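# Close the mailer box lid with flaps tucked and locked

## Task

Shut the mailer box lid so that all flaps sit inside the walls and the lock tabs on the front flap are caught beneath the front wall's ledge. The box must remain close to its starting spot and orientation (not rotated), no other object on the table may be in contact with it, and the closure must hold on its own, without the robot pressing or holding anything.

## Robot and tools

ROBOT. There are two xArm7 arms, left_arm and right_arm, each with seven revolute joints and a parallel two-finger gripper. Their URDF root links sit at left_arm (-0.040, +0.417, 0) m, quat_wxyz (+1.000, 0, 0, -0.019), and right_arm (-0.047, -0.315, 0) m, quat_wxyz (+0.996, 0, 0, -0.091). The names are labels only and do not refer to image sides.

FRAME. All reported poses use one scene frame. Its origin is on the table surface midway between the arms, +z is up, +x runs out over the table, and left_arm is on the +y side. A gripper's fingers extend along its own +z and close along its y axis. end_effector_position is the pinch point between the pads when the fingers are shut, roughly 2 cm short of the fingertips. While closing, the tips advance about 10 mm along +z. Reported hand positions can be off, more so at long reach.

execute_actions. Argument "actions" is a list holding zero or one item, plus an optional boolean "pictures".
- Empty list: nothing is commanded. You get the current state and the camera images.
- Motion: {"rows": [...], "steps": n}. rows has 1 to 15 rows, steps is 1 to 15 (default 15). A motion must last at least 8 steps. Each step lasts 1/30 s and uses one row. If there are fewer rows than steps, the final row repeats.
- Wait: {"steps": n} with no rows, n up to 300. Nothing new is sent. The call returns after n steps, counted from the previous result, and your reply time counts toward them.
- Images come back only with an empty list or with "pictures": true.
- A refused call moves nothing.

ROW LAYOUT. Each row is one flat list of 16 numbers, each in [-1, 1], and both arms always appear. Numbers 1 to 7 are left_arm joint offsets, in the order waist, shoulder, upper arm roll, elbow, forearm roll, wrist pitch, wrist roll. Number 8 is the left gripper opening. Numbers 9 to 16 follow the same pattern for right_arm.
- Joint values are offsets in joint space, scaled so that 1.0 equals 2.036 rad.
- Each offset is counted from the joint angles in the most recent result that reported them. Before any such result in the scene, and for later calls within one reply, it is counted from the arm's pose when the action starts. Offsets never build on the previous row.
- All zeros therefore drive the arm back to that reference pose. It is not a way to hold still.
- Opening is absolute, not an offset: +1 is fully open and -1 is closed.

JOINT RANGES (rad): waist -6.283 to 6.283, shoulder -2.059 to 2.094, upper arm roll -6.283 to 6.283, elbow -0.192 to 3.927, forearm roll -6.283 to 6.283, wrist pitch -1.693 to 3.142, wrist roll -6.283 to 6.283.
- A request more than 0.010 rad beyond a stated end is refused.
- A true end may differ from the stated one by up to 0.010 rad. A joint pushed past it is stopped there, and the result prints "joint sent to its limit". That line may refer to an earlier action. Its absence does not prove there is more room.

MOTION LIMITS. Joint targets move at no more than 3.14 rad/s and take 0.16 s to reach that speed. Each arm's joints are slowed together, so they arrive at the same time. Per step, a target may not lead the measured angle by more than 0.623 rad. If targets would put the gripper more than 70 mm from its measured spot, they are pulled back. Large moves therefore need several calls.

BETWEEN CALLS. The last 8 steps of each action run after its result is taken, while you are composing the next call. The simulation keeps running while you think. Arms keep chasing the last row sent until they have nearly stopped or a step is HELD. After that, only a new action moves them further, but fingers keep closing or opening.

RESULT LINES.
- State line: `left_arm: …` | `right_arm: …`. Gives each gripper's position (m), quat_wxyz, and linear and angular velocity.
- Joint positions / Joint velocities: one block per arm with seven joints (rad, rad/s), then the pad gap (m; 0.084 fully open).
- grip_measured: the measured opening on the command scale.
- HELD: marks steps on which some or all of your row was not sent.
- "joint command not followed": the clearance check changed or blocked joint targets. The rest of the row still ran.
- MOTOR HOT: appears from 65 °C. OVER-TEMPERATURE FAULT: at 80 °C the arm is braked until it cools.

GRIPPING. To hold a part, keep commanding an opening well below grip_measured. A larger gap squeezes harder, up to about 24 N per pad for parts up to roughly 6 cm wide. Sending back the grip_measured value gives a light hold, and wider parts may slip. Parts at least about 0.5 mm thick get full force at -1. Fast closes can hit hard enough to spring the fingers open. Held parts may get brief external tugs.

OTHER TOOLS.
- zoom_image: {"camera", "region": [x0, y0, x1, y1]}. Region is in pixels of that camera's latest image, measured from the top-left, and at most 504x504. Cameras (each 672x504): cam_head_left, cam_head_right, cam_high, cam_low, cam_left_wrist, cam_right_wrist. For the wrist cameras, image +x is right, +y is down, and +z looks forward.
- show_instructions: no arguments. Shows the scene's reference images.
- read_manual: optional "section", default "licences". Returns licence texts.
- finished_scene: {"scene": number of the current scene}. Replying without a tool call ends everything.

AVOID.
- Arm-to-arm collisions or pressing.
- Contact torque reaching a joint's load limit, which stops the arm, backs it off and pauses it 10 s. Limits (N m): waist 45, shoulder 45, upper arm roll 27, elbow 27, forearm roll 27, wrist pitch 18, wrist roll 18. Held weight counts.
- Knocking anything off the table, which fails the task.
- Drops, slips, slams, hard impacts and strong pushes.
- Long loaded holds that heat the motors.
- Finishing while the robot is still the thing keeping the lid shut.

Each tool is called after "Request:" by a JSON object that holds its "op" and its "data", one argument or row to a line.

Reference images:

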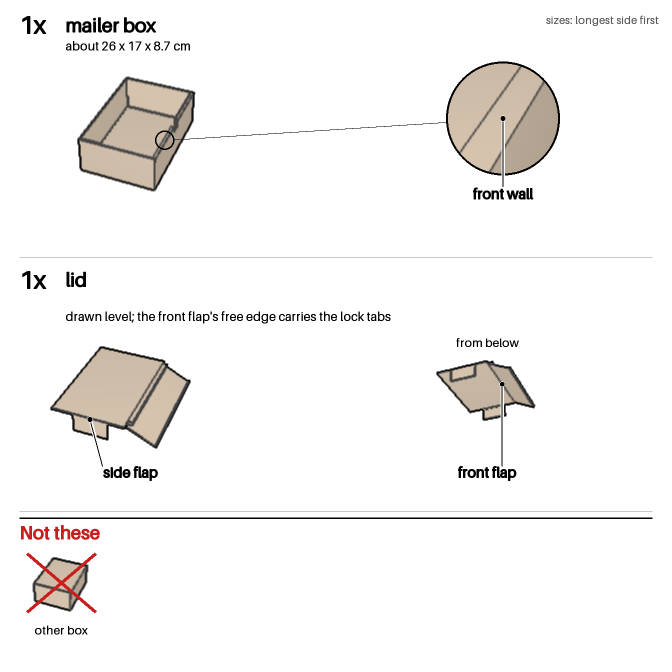

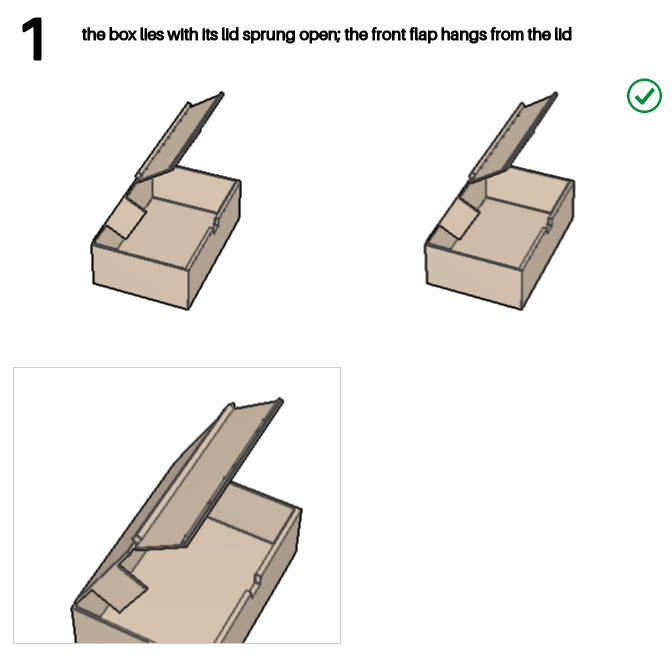

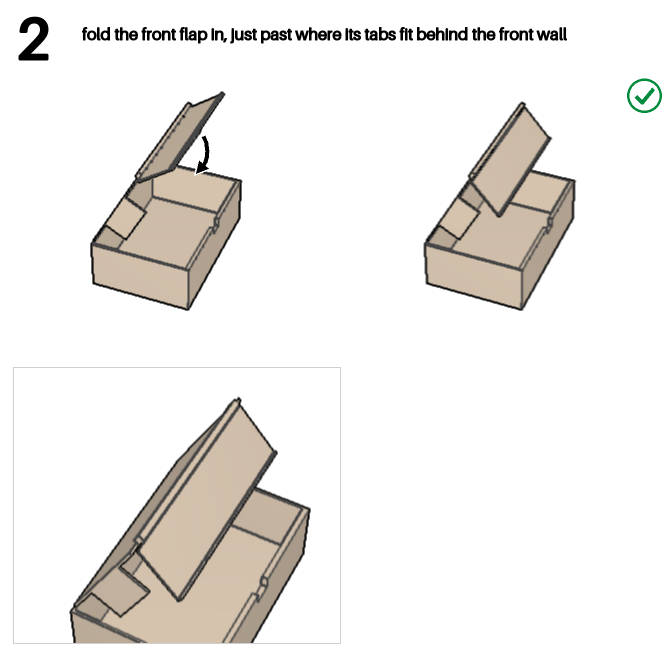

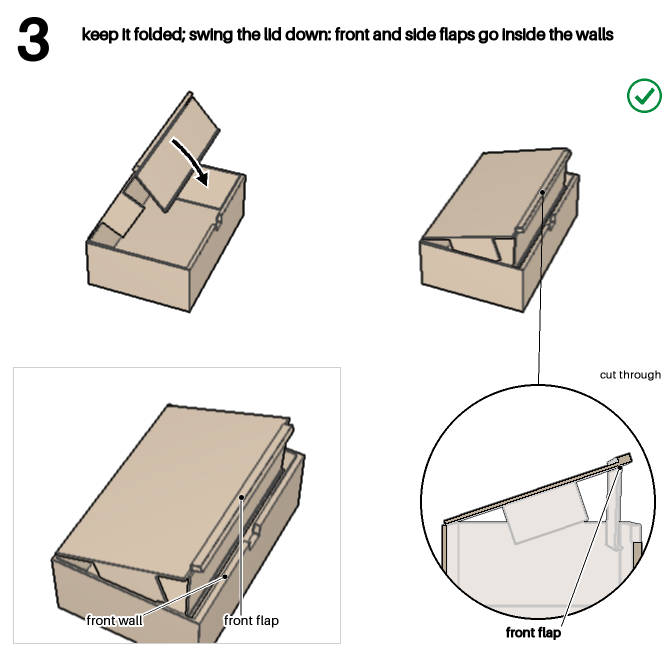

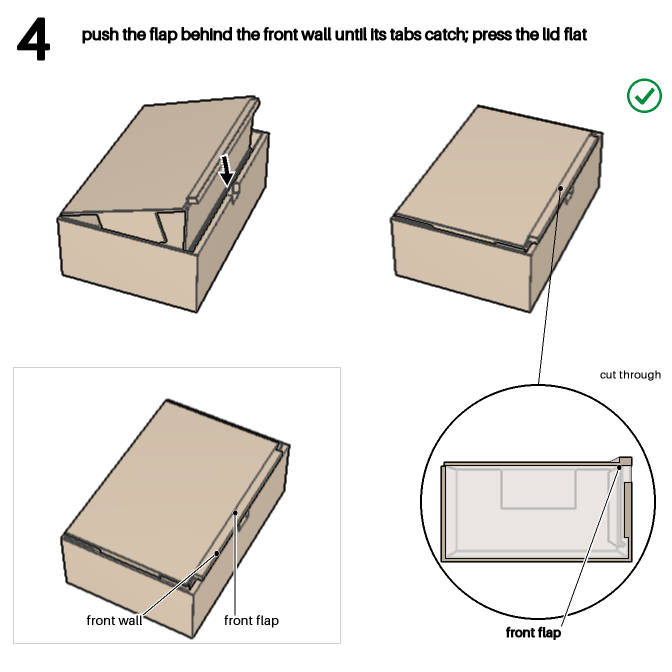

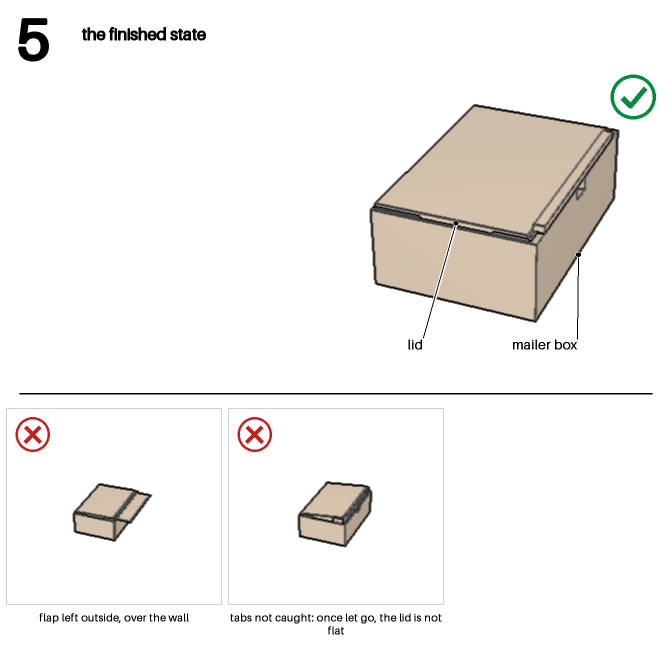

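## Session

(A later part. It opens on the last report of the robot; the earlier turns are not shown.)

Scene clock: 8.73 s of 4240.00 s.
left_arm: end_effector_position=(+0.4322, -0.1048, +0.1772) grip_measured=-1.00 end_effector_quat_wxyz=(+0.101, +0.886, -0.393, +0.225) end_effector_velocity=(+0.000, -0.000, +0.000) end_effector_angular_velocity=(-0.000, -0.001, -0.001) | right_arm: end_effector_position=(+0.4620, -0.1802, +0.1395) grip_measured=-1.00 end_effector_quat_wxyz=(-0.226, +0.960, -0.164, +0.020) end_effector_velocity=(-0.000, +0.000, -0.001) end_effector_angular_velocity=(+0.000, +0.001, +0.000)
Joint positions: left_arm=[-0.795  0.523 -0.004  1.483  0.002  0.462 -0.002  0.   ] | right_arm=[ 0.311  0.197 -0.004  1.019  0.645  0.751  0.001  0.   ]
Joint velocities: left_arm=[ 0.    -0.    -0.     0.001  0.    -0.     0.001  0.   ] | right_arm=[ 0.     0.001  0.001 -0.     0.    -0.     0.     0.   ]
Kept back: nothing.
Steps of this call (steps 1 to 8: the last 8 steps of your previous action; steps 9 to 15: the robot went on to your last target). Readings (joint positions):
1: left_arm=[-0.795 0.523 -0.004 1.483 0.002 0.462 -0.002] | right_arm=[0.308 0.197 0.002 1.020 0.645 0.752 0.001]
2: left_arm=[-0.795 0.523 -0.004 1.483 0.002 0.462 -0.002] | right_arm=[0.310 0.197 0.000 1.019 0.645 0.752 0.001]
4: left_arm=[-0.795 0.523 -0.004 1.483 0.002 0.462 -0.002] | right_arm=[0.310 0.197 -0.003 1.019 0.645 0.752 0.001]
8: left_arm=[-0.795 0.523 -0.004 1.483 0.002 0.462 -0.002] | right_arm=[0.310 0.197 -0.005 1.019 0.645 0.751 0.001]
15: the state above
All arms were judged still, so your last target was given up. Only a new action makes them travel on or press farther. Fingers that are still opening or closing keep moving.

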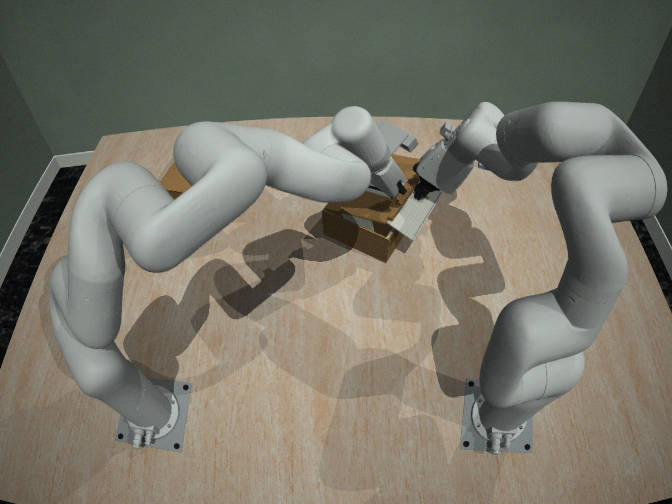

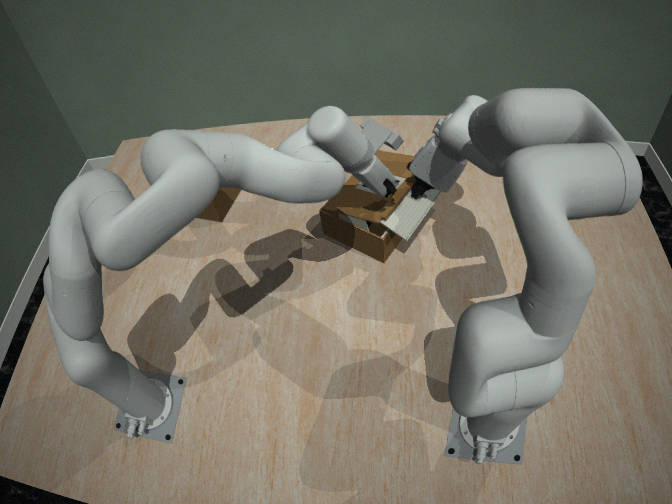

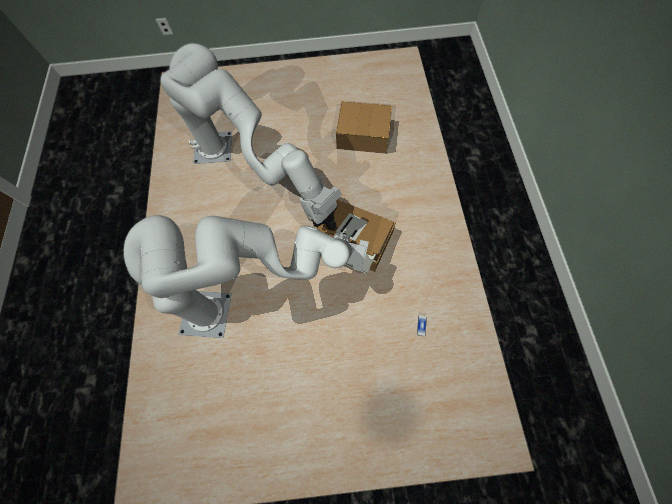

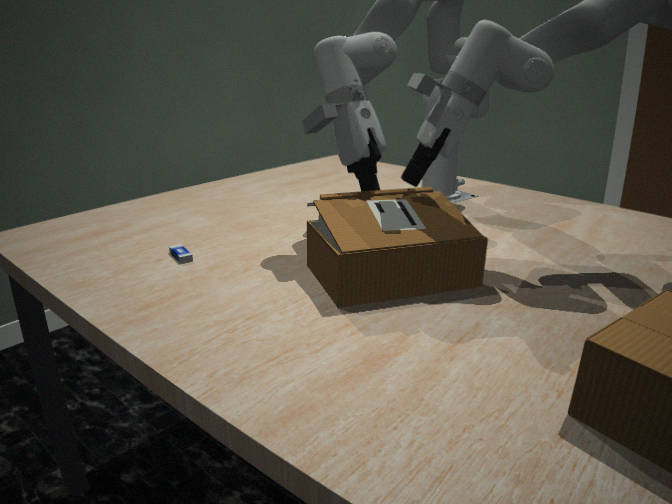

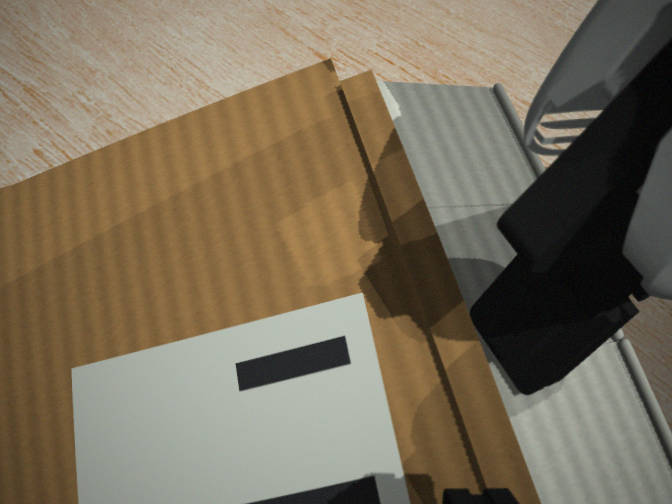

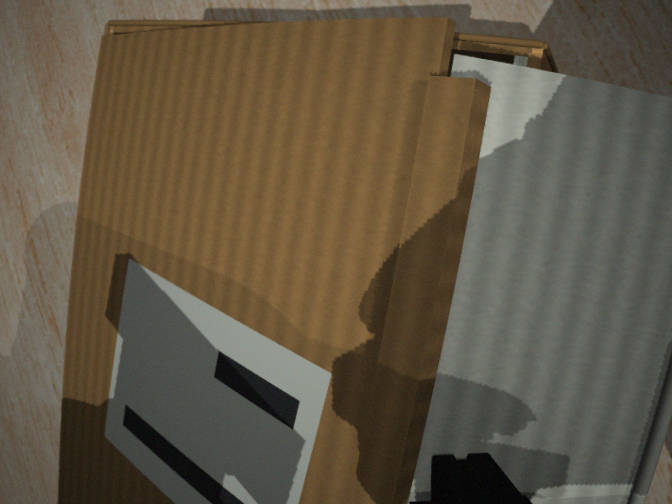

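Request:
{"op": "execute_actions", "data": {
  "actions": [
    {"rows":[[-0.012,0.126,0,-0.332,0,-0.949,0.526,-0.15,0,0,0,0,0,0,0,-1]]}
  ]
}}

Request:
{"op": "execute_actions", "data": {
  "actions": [
    {"steps":30}
  ]
}}

Request:
{"op": "execute_actions", "data": {
  "actions": [
    {"rows":[[0,0,0,0,0,0,0,-0.15,0,-0.037,0,0,0,0,0,-1]]}
  ]
}}

Request:
{"op": "execute_actions", "data": {
  "actions": [
    {"steps":15}
  ],
  "pictures": true
}}

Scene clock: 12.43 s of 4240.00 s.
left_arm: end_effector_position=(+0.4179, -0.0928, +0.1178) grip_measured=-0.18 end_effector_quat_wxyz=(+0.084, +0.862, -0.448, +0.221) end_effector_velocity=(+0.042, -0.039, +0.093) end_effector_angular_velocity=(-0.238, -0.671, -0.635) | right_arm: end_effector_position=(+0.4619, -0.1801, +0.1394) grip_measured=-1.00 end_effector_quat_wxyz=(-0.226, +0.960, -0.164, +0.020) end_effector_velocity=(-0.000, -0.000, -0.000) end_effector_angular_velocity=(-0.000, +0.000, +0.000)
Joint positions: left_arm=[-0.8    0.564 -0.003  1.372  0.001  0.331  0.119  0.036] | right_arm=[ 0.311  0.197 -0.004  1.019  0.645  0.752  0.001  0.   ]
Joint velocities: left_arm=[-0.009 -0.142  0.018 -0.307 -0.002 -0.789  0.722  0.018] | right_arm=[-0.    -0.    -0.    -0.    -0.001  0.    -0.     0.   ]
Steps of this call (steps 1 to 90: nothing new was sent; then 0.47 s passed at rest; steps 91 to 97: the first 7 steps of this action). Readings (joint positions):
91: left_arm=[-0.795 0.523 -0.004 1.483 0.002 0.461 -0.002] | right_arm=[0.311 0.197 -0.004 1.019 0.645 0.751 0.001]
92: left_arm=[-0.796 0.524 -0.003 1.478 0.002 0.453 0.006] | right_arm=[0.311 0.197 -0.004 1.019 0.645 0.751 0.001]
94: left_arm=[-0.797 0.536 -0.003 1.441 0.002 0.409 0.048] | right_arm=[0.311 0.197 -0.004 1.019 0.645 0.752 0.001]
97: the state above

Scene clock: 22.47 s of 4240.00 s.
left_arm: end_effector_position=(+0.4304, -0.1066, +0.1436) grip_measured=-0.16 end_effector_quat_wxyz=(+0.093, +0.856, -0.445, +0.245) end_effector_velocity=(-0.000, +0.000, -0.000) end_effector_angular_velocity=(+0.001, +0.000, +0.000) | right_arm: end_effector_position=(+0.4620, -0.1802, +0.1395) grip_measured=-1.00 end_effector_quat_wxyz=(-0.226, +0.960, -0.164, +0.020) end_effector_velocity=(-0.000, +0.000, -0.000) end_effector_angular_velocity=(+0.000, +0.001, +0.000)
Joint positions: left_arm=[-0.8    0.564 -0.003  1.425  0.001  0.331  0.119  0.037] | right_arm=[ 0.311  0.197 -0.004  1.019  0.645  0.751  0.001  0.   ]
Joint velocities: left_arm=[-0.     0.     0.    -0.     0.001  0.    -0.001  0.   ] | right_arm=[ 0.     0.001 -0.     0.     0.     0.001  0.     0.   ]
TORQUE FAULT: the external load on joint 4 (elbow) of the left arm reached its load limit, and that arm stopped for 10 seconds. A torque fault stops only its own arm. That arm ran no command of this call. Joint 4 (elbow) of that arm moved back by up to 3 degrees. That arm holds there, with its grip as last carried out, and accepts commands again: back off and push less far. That arm stops again, at the same cost, whenever a joint's load reaches its limit.
Kept back: nothing.
The stop of the left arm began at step 1 of this call (marked STOPPED below). From that step on that arm followed nothing that you had sent. 8 of its steps, steps kept back included, did not run and will not run. Nothing is kept back now, and the robot has no last target.
Steps of this call (steps 1 to 8: the last 8 steps of your previous action; steps 9 to 30: the robot went on to your last target; steps 31 to 301: the stop continued). Readings (joint positions):
1: left_arm=[-0.800 0.560 -0.003 1.374 0.001 0.328 0.120] | right_arm=[0.311 0.197 -0.004 1.019 0.645 0.752 0.001] STOPPED (the left arm)
2: left_arm=[-0.799 0.560 -0.003 1.380 0.001 0.331 0.120] | right_arm=[0.311 0.197 -0.004 1.019 0.645 0.752 0.001]
4: left_arm=[-0.800 0.567 -0.003 1.395 0.002 0.335 0.119] | right_arm=[0.311 0.197 -0.004 1.019 0.645 0.751 0.001]
8: left_arm=[-0.800 0.569 -0.003 1.416 0.002 0.334 0.119] | right_arm=[0.311 0.197 -0.004 1.019 0.645 0.751 0.001]
301: the state above

Scene clock: 22.50 s of 4240.00 s.
left_arm: end_effector_position=(+0.4304, -0.1066, +0.1436) grip_measured=-0.16 end_effector_quat_wxyz=(+0.093, +0.856, -0.445, +0.245) end_effector_velocity=(+0.000, -0.000, +0.000) end_effector_angular_velocity=(-0.001, -0.000, +0.001) | right_arm: end_effector_position=(+0.4620, -0.1802, +0.1395) grip_measured=-1.00 end_effector_quat_wxyz=(-0.226, +0.960, -0.164, +0.020) end_effector_velocity=(+0.000, -0.000, +0.001) end_effector_angular_velocity=(-0.000, -0.002, -0.001)
Joint positions: left_arm=[-0.8    0.564 -0.003  1.425  0.001  0.331  0.119  0.037] | right_arm=[ 0.311  0.197 -0.004  1.019  0.645  0.751  0.001  0.   ]
Joint velocities: left_arm=[-0.     0.     0.001  0.001 -0.001  0.    -0.    -0.   ] | right_arm=[-0.    -0.001  0.     0.    -0.    -0.001  0.     0.   ]
Kept back: nothing.
A stop began in an earlier call of the same reply, so what this call sent did not run. Send another action.
Steps of this call (step 1: nothing new was sent). Readings (joint positions):
1: the state above

Scene clock: 22.53 s of 4240.00 s.
left_arm: end_effector_position=(+0.4304, -0.1066, +0.1436) grip_measured=-0.16 end_effector_quat_wxyz=(+0.093, +0.856, -0.445, +0.245) end_effector_velocity=(-0.001, -0.001, +0.000) end_effector_angular_velocity=(+0.000, -0.001, -0.002) | right_arm: end_effector_position=(+0.4620, -0.1802, +0.1395) grip_measured=-1.00 end_effector_quat_wxyz=(-0.226, +0.960, -0.164, +0.020) end_effector_velocity=(+0.000, -0.000, +0.000) end_effector_angular_velocity=(-0.000, +0.000, -0.001)
Joint positions: left_arm=[-0.8    0.564 -0.003  1.425  0.001  0.331  0.119  0.037] | right_arm=[ 0.311  0.197 -0.004  1.019  0.645  0.751  0.001  0.   ]
Joint velocities: left_arm=[-0.001 -0.    -0.    -0.     0.001 -0.     0.    -0.   ] | right_arm=[-0.     0.    -0.     0.    -0.     0.     0.001  0.   ]
Kept back: nothing.
A stop began in an earlier call of the same reply, so what this call sent did not run. Send another action.
Steps of this call (step 1: nothing new was sent). Readings (joint positions):
1: the state above

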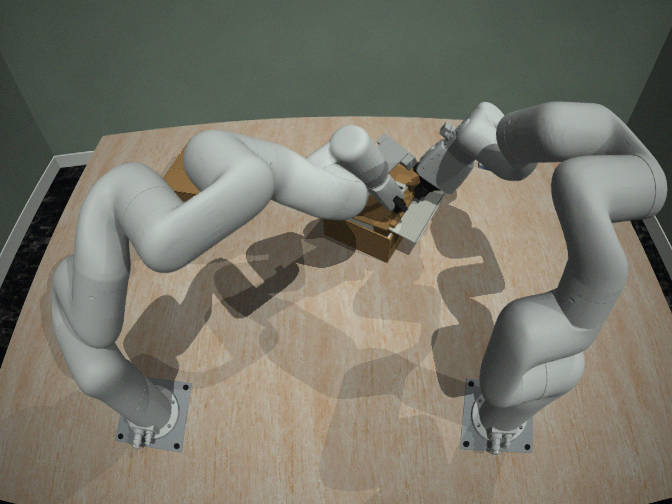

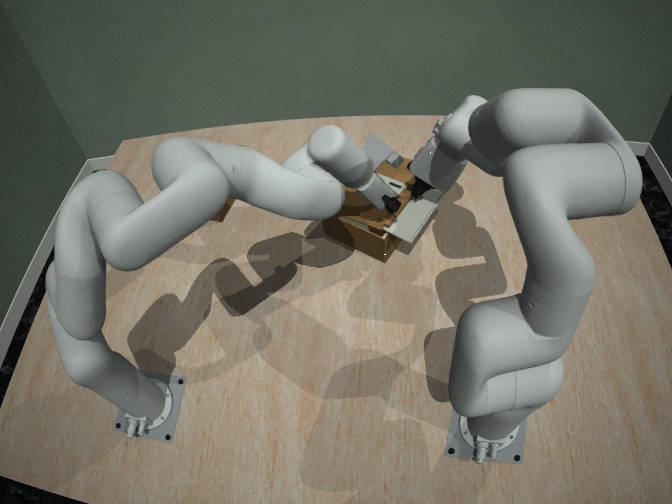

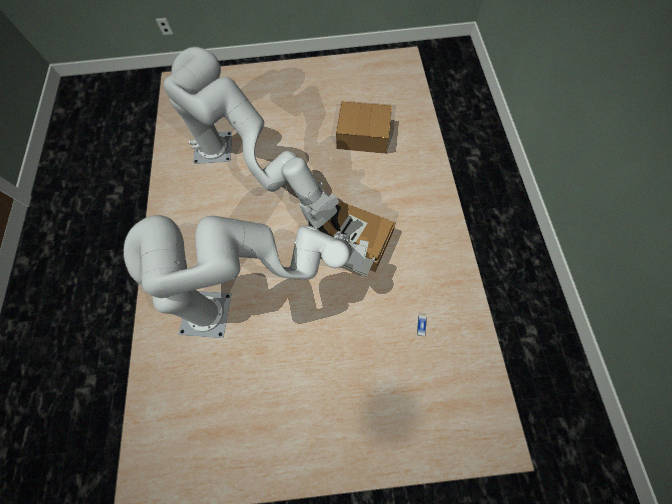

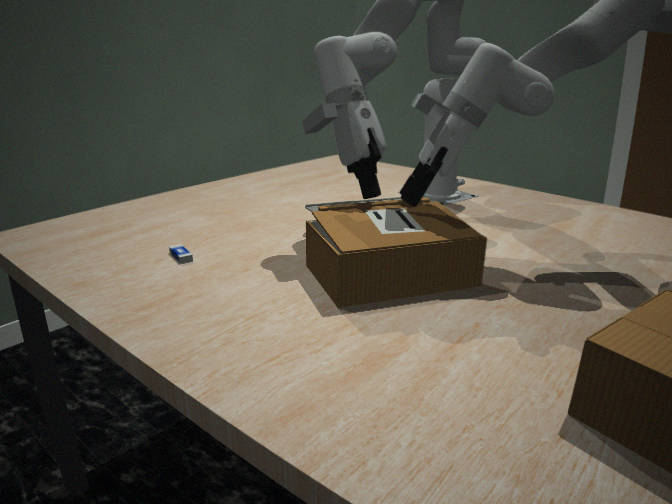

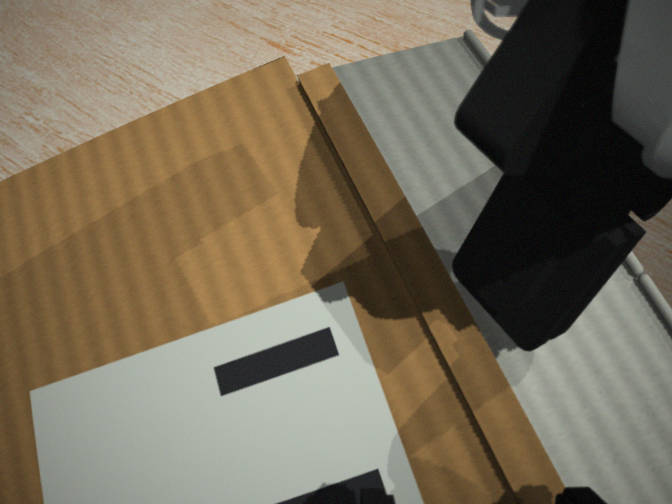

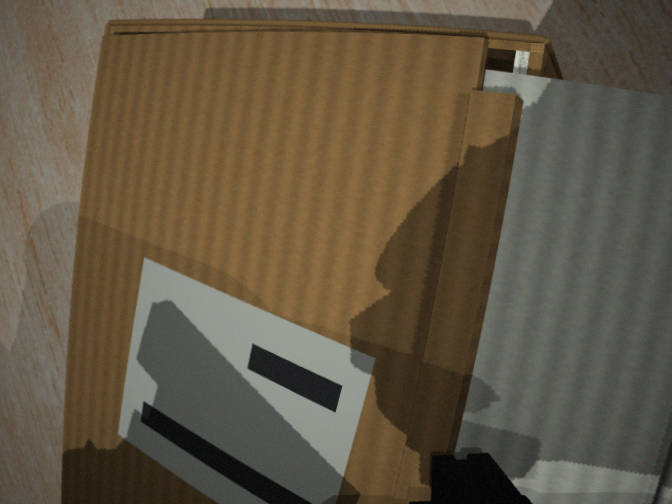

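Request:
{"op": "execute_actions", "data": {
  "actions": [
    {"rows":[[-0.01,-0.23,0,-0.28,0,-0.2,0.2,-0.15,0,-0.037,0,0,0,0,0,-1]]}
  ]
}}

Request:
{"op": "execute_actions", "data": {
  "actions": [
    {"steps":15}
  ]
}}

Request:
{"op": "execute_actions", "data": {
  "actions": [
    {"rows":[[0,0.05,0,0,0,-0.4,0.27,-0.15,0,0,0,0,0,0,0,-1]]}
  ]
}}

Request:
{"op": "execute_actions", "data": {
  "actions": [
    {"steps":25}
  ]
}}

Scene clock: 23.20 s of 4240.00 s.
left_arm: end_effector_position=(+0.4059, -0.0871, +0.1882) grip_measured=-0.16 end_effector_quat_wxyz=(+0.089, +0.801, -0.507, +0.306) end_effector_velocity=(-0.184, +0.123, +0.386) end_effector_angular_velocity=(-0.305, -1.147, -0.955) | right_arm: end_effector_position=(+0.4715, -0.1792, +0.1782) grip_measured=-1.00 end_effector_quat_wxyz=(-0.236, +0.957, -0.156, +0.055) end_effector_velocity=(+0.025, +0.000, +0.095) end_effector_angular_velocity=(+0.022, -0.185, -0.007)
Joint positions: left_arm=[-0.807  0.38  -0.003  1.199  0.001  0.17   0.28   0.037] | right_arm=[ 0.311  0.127 -0.004  1.024  0.645  0.751  0.001  0.   ]
Joint velocities: left_arm=[-0.065 -1.362 -0.018 -1.488 -0.    -1.114  1.095  0.   ] | right_arm=[-0.001 -0.158 -0.003  0.025  0.001 -0.004 -0.     0.   ]
Steps of this call (steps 1 to 13: nothing new was sent; steps 14 to 20: the first 7 steps of this action). Readings (joint positions):
14: left_arm=[-0.800 0.563 -0.003 1.424 0.001 0.330 0.120] | right_arm=[0.311 0.197 -0.004 1.019 0.645 0.751 0.001]
15: left_arm=[-0.800 0.559 -0.003 1.417 0.001 0.325 0.125] | right_arm=[0.311 0.192 -0.004 1.018 0.645 0.752 0.001]
17: left_arm=[-0.801 0.515 -0.002 1.356 0.001 0.282 0.168] | right_arm=[0.311 0.162 -0.004 1.015 0.645 0.752 0.001]
20: the state above

Scene clock: 23.70 s of 4240.00 s.
left_arm: end_effector_position=(+0.3583, -0.0449, +0.2450) grip_measured=-0.16 end_effector_quat_wxyz=(+0.067, +0.704, -0.584, +0.399) end_effector_velocity=(-0.002, +0.001, +0.005) end_effector_angular_velocity=(-0.005, -0.014, -0.009) | right_arm: end_effector_position=(+0.4699, -0.1792, +0.1790) grip_measured=-1.00 end_effector_quat_wxyz=(-0.236, +0.957, -0.156, +0.055) end_effector_velocity=(+0.000, +0.000, +0.002) end_effector_angular_velocity=(+0.001, -0.003, -0.000)
Joint positions: left_arm=[-0.82   0.098 -0.003  0.856  0.001 -0.075  0.525  0.037] | right_arm=[ 0.311  0.122 -0.004  1.019  0.645  0.751  0.001  0.   ]
Joint velocities: left_arm=[-0.    -0.014 -0.002 -0.012  0.    -0.01   0.011 -0.   ] | right_arm=[ 0.001 -0.002 -0.     0.001  0.    -0.     0.     0.   ]
Kept back: nothing.
Steps of this call (steps 1 to 8: the last 8 steps of your previous action; steps 9 to 15: the robot went on to your last target). Readings (joint positions):
1: left_arm=[-0.809 0.335 -0.003 1.150 0.001 0.133 0.316] | right_arm=[0.311 0.124 -0.004 1.024 0.645 0.751 0.001]
2: left_arm=[-0.811 0.293 -0.003 1.101 0.001 0.098 0.352] | right_arm=[0.311 0.122 -0.004 1.023 0.645 0.751 0.001]
4: left_arm=[-0.815 0.214 -0.003 1.003 0.001 0.029 0.421] | right_arm=[0.311 0.123 -0.004 1.019 0.645 0.751 0.001]
8: left_arm=[-0.819 0.114 -0.003 0.881 0.001 -0.057 0.506] | right_arm=[0.311 0.123 -0.004 1.019 0.645 0.752 0.001]
15: the state above

Scene clock: 23.93 s of 4240.00 s.
left_arm: end_effector_position=(+0.3739, -0.0633, +0.2894) grip_measured=-0.16 end_effector_quat_wxyz=(+0.023, +0.587, -0.625, +0.514) end_effector_velocity=(+0.092, -0.106, +0.407) end_effector_angular_velocity=(-0.514, -2.686, -0.910) | right_arm: end_effector_position=(+0.4699, -0.1792, +0.1790) grip_measured=-1.00 end_effector_quat_wxyz=(-0.236, +0.957, -0.156, +0.055) end_effector_velocity=(+0.000, -0.000, +0.001) end_effector_angular_velocity=(-0.000, -0.002, +0.000)
Joint positions: left_arm=[-0.82   0.144 -0.003  0.856  0.001 -0.367  0.772  0.037] | right_arm=[ 0.311  0.122 -0.004  1.019  0.645  0.751  0.001  0.   ]
Joint velocities: left_arm=[ 0.001  0.389  0.001  0.006  0.001 -2.525  1.93  -0.   ] | right_arm=[-0.    -0.002 -0.    -0.    -0.    -0.    -0.001  0.   ]
Steps of this call (steps 1 to 7: the first 7 steps of this action). Readings (joint positions):
1: left_arm=[-0.820 0.098 -0.003 0.856 0.001 -0.076 0.526] | right_arm=[0.311 0.122 -0.004 1.019 0.645 0.751 0.001]
2: left_arm=[-0.820 0.099 -0.003 0.856 0.001 -0.085 0.534] | right_arm=[0.311 0.122 -0.004 1.019 0.645 0.751 0.001]
4: left_arm=[-0.820 0.108 -0.003 0.856 0.001 -0.147 0.589] | right_arm=[0.311 0.122 -0.004 1.019 0.645 0.751 0.001]
7: the state above

Scene clock: 24.77 s of 4240.00 s.
left_arm: end_effector_position=(+0.3735, -0.0627, +0.3892) grip_measured=-0.16 end_effector_quat_wxyz=(-0.075, +0.406, -0.590, +0.694) end_effector_velocity=(+0.000, +0.000, +0.001) end_effector_angular_velocity=(-0.000, -0.002, -0.000) | right_arm: end_effector_position=(+0.4699, -0.1792, +0.1790) grip_measured=-1.00 end_effector_quat_wxyz=(-0.236, +0.957, -0.156, +0.055) end_effector_velocity=(-0.000, +0.000, -0.001) end_effector_angular_velocity=(-0.000, +0.001, +0.000)
Joint positions: left_arm=[-0.82   0.2   -0.003  0.856  0.001 -0.889  1.075  0.037] | right_arm=[ 0.311  0.122 -0.004  1.019  0.645  0.751  0.001  0.   ]
Joint velocities: left_arm=[ 0.     0.     0.     0.     0.001 -0.002  0.001 -0.   ] | right_arm=[ 0.     0.001  0.    -0.001 -0.    -0.     0.     0.   ]
Kept back: nothing.
Steps of this call (steps 1 to 8: the last 8 steps of your previous action; steps 9 to 25: the robot went on to your last target). Readings (joint positions):
1: left_arm=[-0.820 0.156 -0.003 0.856 0.001 -0.450 0.833] | right_arm=[0.311 0.122 -0.004 1.019 0.645 0.751 0.001]
2: left_arm=[-0.820 0.166 -0.003 0.856 0.001 -0.529 0.884] | right_arm=[0.311 0.122 -0.004 1.019 0.645 0.751 0.001]
4: left_arm=[-0.820 0.181 -0.003 0.856 0.001 -0.674 0.965] | right_arm=[0.311 0.122 -0.004 1.019 0.645 0.751 0.001]
8: left_arm=[-0.820 0.196 -0.003 0.857 0.001 -0.850 1.054] | right_arm=[0.311 0.122 -0.004 1.019 0.645 0.751 0.001]
25: the state above

Request:
{"op": "execute_actions", "data": {
  "actions": [
    {"rows":[[0,0.274,0,-0.073,0,-0.305,0,-0.15,0,0,0,0,0,0,0,-1]]}
  ]
}}

Request:
{"op": "execute_actions", "data": {
  "actions": [
    {"steps":25}
  ],
  "pictures": true
}}

Scene clock: 25.33 s of 4240.00 s.
left_arm: end_effector_position=(+0.3703, -0.0588, +0.3198) grip_measured=-0.16 end_effector_quat_wxyz=(-0.074, +0.411, -0.596, +0.686) end_effector_velocity=(-0.040, +0.052, -0.443) end_effector_angular_velocity=(+0.160, +0.141, +0.006) | right_arm: end_effector_position=(+0.4699, -0.1792, +0.1790) grip_measured=-1.00 end_effector_quat_wxyz=(-0.236, +0.957, -0.156, +0.055) end_effector_velocity=(-0.000, +0.000, +0.000) end_effector_angular_velocity=(+0.001, +0.001, +0.000)
Joint positions: left_arm=[-0.82   0.343 -0.003  0.818  0.001 -1.047  1.075  0.037] | right_arm=[ 0.311  0.122 -0.004  1.019  0.645  0.751  0.001  0.   ]
Joint velocities: left_arm=[ 0.001  0.884  0.004 -0.258 -0.001 -0.929  0.    -0.   ] | right_arm=[-0.    -0.001  0.     0.     0.     0.002 -0.     0.   ]
Steps of this call (steps 1 to 10: the robot went on to your last target; steps 11 to 17: the first 7 steps of this action). Readings (joint positions):
11: left_arm=[-0.820 0.201 -0.003 0.856 0.001 -0.890 1.075] | right_arm=[0.311 0.122 -0.004 1.019 0.645 0.751 0.001]
12: left_arm=[-0.820 0.205 -0.003 0.856 0.001 -0.898 1.075] | right_arm=[0.311 0.122 -0.004 1.019 0.645 0.751 0.001]
14: left_arm=[-0.820 0.246 -0.003 0.849 0.001 -0.951 1.075] | right_arm=[0.311 0.122 -0.004 1.019 0.645 0.751 0.001]
17: the state above

Scene clock: 26.17 s of 4240.00 s.
left_arm: end_effector_position=(+0.3247, -0.0059, +0.1464) grip_measured=-0.16 end_effector_quat_wxyz=(+0.071, -0.423, +0.613, -0.664) end_effector_velocity=(-0.002, +0.002, -0.006) end_effector_angular_velocity=(+0.007, +0.008, +0.001) | right_arm: end_effector_position=(+0.4699, -0.1792, +0.1790) grip_measured=-1.00 end_effector_quat_wxyz=(-0.236, +0.957, -0.156, +0.055) end_effector_velocity=(-0.000, -0.000, -0.000) end_effector_angular_velocity=(+0.000, +0.001, -0.000)
Joint positions: left_arm=[-0.82   0.756 -0.003  0.708  0.001 -1.51   1.075  0.037] | right_arm=[ 0.311  0.122 -0.004  1.019  0.645  0.751  0.001  0.   ]
Joint velocities: left_arm=[ 0.001  0.009 -0.    -0.006  0.    -0.003 -0.001 -0.   ] | right_arm=[-0.     0.001 -0.     0.    -0.     0.001  0.     0.   ]
Kept back: nothing.
Steps of this call (steps 1 to 8: the last 8 steps of your previous action; steps 9 to 25: the robot went on to your last target). Readings (joint positions):
1: left_arm=[-0.820 0.372 -0.003 0.810 0.001 -1.079 1.075] | right_arm=[0.311 0.122 -0.004 1.019 0.645 0.751 0.001]
2: left_arm=[-0.820 0.400 -0.003 0.803 0.001 -1.111 1.075] | right_arm=[0.311 0.122 -0.004 1.019 0.645 0.751 0.001]
4: left_arm=[-0.820 0.458 -0.003 0.788 0.001 -1.176 1.075] | right_arm=[0.311 0.122 -0.004 1.019 0.645 0.751 0.001]
8: left_arm=[-0.820 0.577 -0.003 0.756 0.001 -1.308 1.075] | right_arm=[0.311 0.122 -0.004 1.019 0.645 0.751 0.001]
25: the state above

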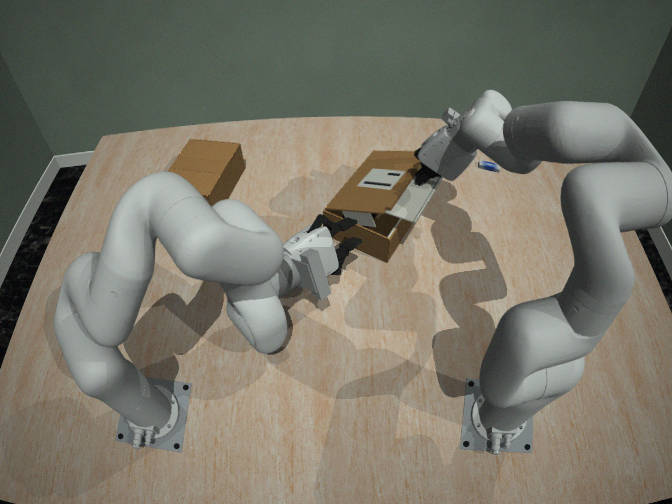

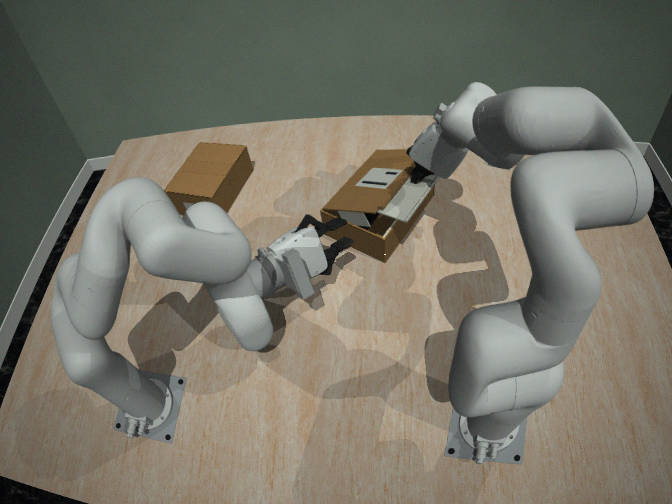

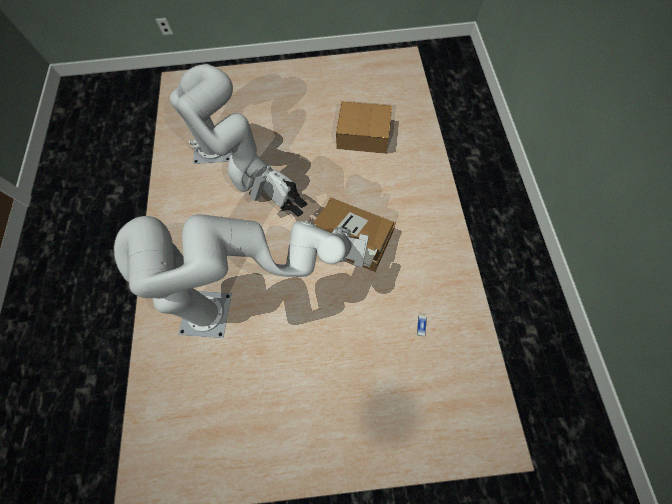

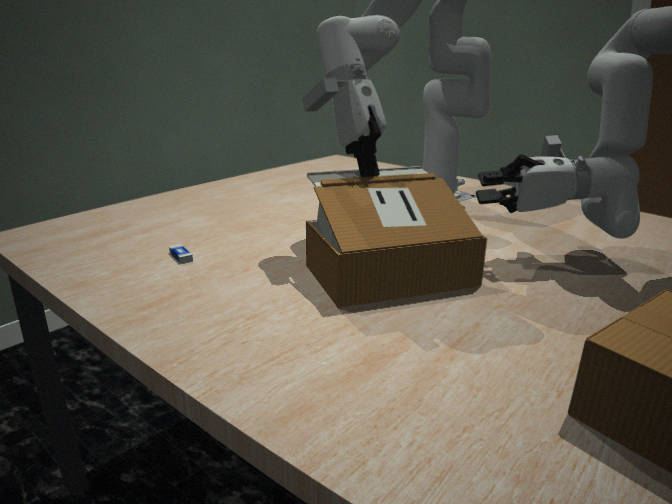

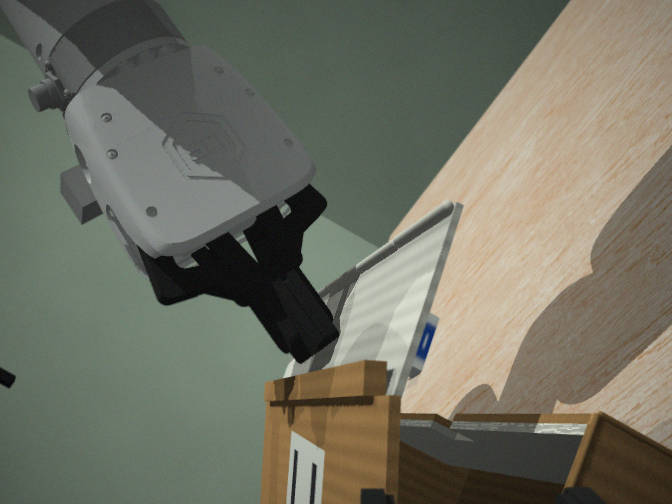

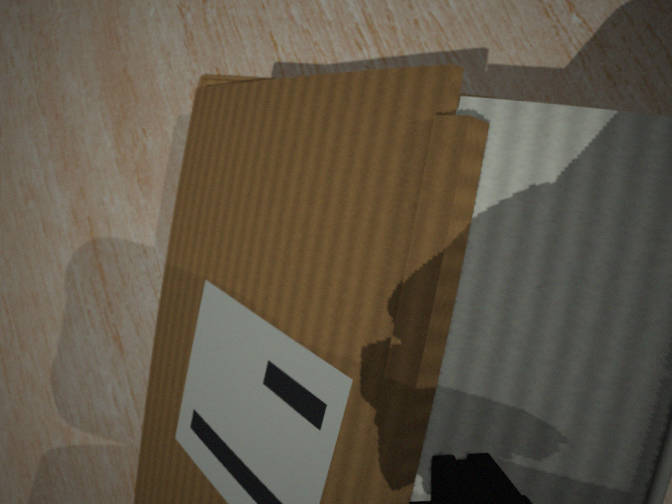

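Request:
{"op": "execute_actions", "data": {
  "actions": [
    {"rows":[[0.012,0.027,0,0.137,0,0.111,0,-0.15,0,0,0,0,0,0,0,-1]]}
  ]
}}

Request:
{"op": "execute_actions", "data": {
  "actions": [
    {"steps":20}
  ],
  "pictures": true
}}

Scene clock: 26.77 s of 4240.00 s.
left_arm: end_effector_position=(+0.3715, -0.0441, +0.1508) grip_measured=-0.16 end_effector_quat_wxyz=(-0.077, +0.428, -0.609, +0.663) end_effector_velocity=(+0.282, -0.206, +0.087) end_effector_angular_velocity=(-0.062, -0.073, +0.118) | right_arm: end_effector_position=(+0.4699, -0.1792, +0.1790) grip_measured=-1.00 end_effector_quat_wxyz=(-0.236, +0.957, -0.156, +0.055) end_effector_velocity=(+0.000, +0.000, +0.000) end_effector_angular_velocity=(-0.000, -0.001, -0.000)
Joint positions: left_arm=[-0.803  0.795 -0.002  0.903  0.001 -1.354  1.075  0.037] | right_arm=[ 0.311  0.122 -0.004  1.019  0.645  0.751  0.001  0.   ]
Joint velocities: left_arm=[ 0.104  0.184  0.016  1.133 -0.002  0.855  0.001 -0.   ] | right_arm=[ 0.    -0.     0.     0.    -0.    -0.001  0.     0.   ]
Steps of this call (steps 1 to 11: the robot went on to your last target; steps 12 to 18: the first 7 steps of this action). Readings (joint positions):
12: left_arm=[-0.820 0.758 -0.003 0.708 0.001 -1.510 1.075] | right_arm=[0.311 0.122 -0.004 1.019 0.645 0.751 0.001]
13: left_arm=[-0.819 0.759 -0.003 0.714 0.001 -1.504 1.075] | right_arm=[0.311 0.122 -0.004 1.019 0.645 0.751 0.001]
15: left_arm=[-0.815 0.771 -0.003 0.768 0.001 -1.457 1.075] | right_arm=[0.311 0.122 -0.004 1.019 0.645 0.751 0.001]
18: the state above

Scene clock: 27.43 s of 4240.00 s.
left_arm: end_effector_position=(+0.3918, -0.0596, +0.1546) grip_measured=-0.16 end_effector_quat_wxyz=(-0.079, +0.431, -0.608, +0.662) end_effector_velocity=(+0.000, -0.001, +0.001) end_effector_angular_velocity=(-0.000, -0.002, -0.000) | right_arm: end_effector_position=(+0.4699, -0.1792, +0.1790) grip_measured=-1.00 end_effector_quat_wxyz=(-0.236, +0.957, -0.156, +0.055) end_effector_velocity=(+0.000, -0.000, +0.001) end_effector_angular_velocity=(+0.000, -0.002, -0.001)
Joint positions: left_arm=[-0.795  0.811 -0.003  0.987  0.001 -1.284  1.075  0.037] | right_arm=[ 0.311  0.122 -0.004  1.019  0.645  0.751  0.001  0.   ]
Joint velocities: left_arm=[-0.001  0.     0.     0.002 -0.001  0.     0.001  0.   ] | right_arm=[-0.    -0.001  0.     0.001  0.    -0.     0.001  0.   ]
Kept back: nothing.
Steps of this call (steps 1 to 8: the last 8 steps of your previous action; steps 9 to 20: the robot went on to your last target). Readings (joint positions):
1: left_arm=[-0.800 0.800 -0.002 0.935 0.001 -1.329 1.075] | right_arm=[0.311 0.122 -0.004 1.019 0.645 0.751 0.001]
2: left_arm=[-0.798 0.804 -0.002 0.957 0.001 -1.312 1.075] | right_arm=[0.311 0.122 -0.004 1.020 0.645 0.751 0.001]
4: left_arm=[-0.796 0.808 -0.002 0.977 0.001 -1.295 1.075] | right_arm=[0.311 0.122 -0.004 1.020 0.645 0.751 0.001]
8: left_arm=[-0.796 0.811 -0.003 0.984 0.001 -1.286 1.075] | right_arm=[0.311 0.122 -0.004 1.019 0.645 0.752 0.001]
20: the state above

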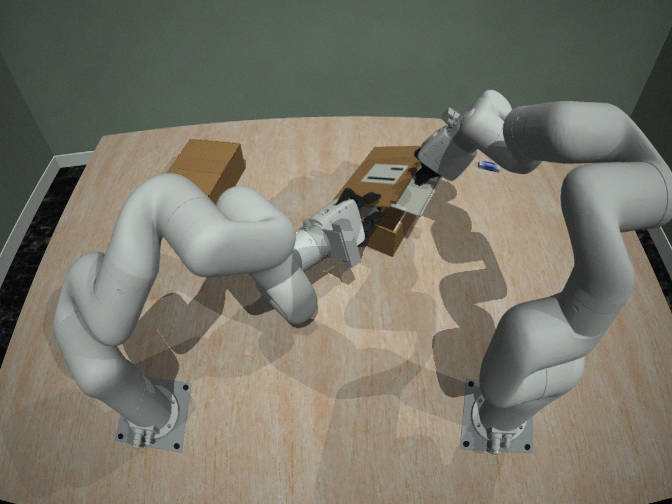

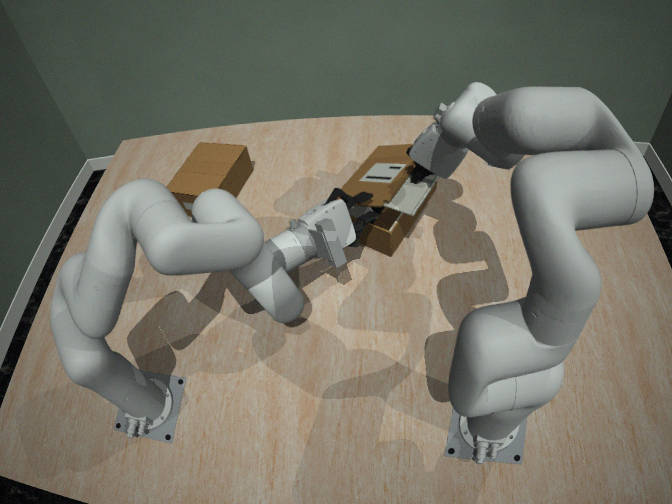

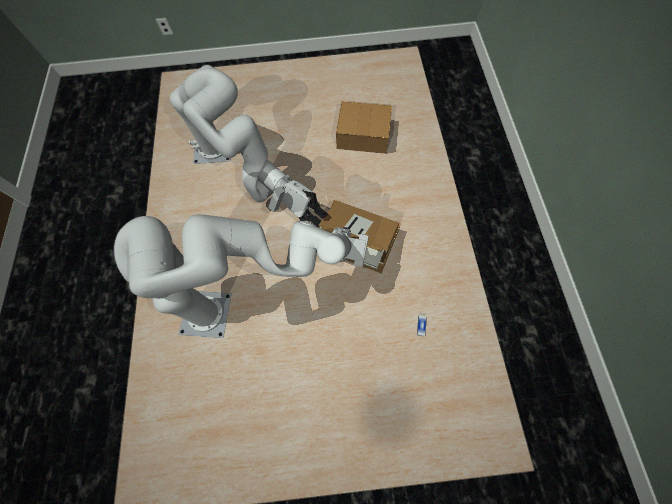

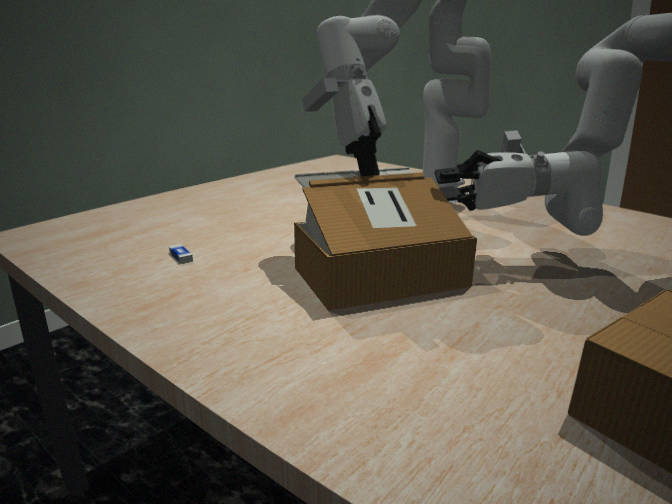

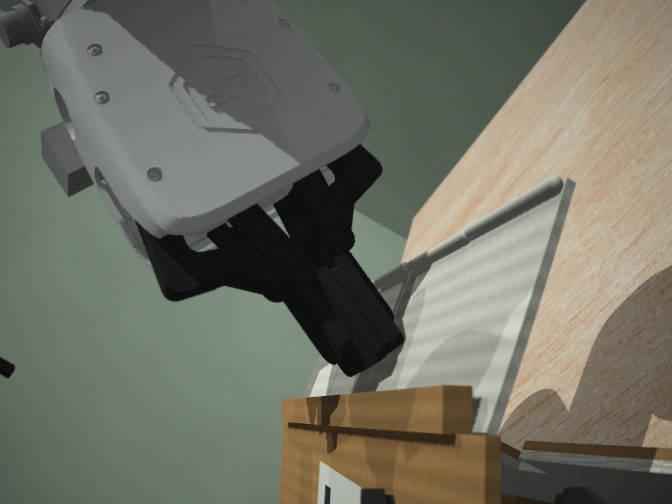

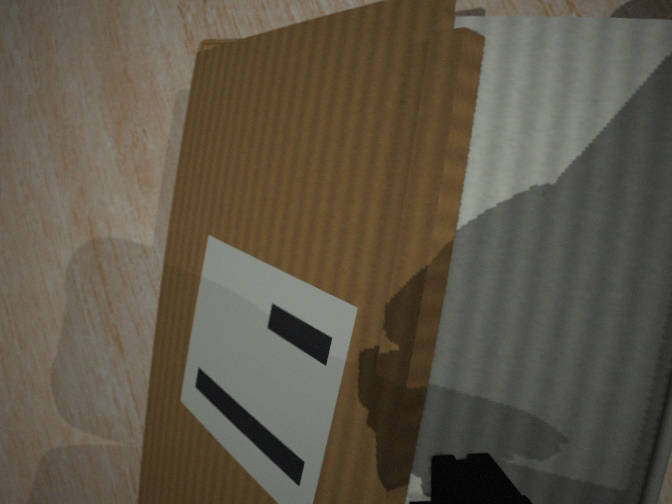

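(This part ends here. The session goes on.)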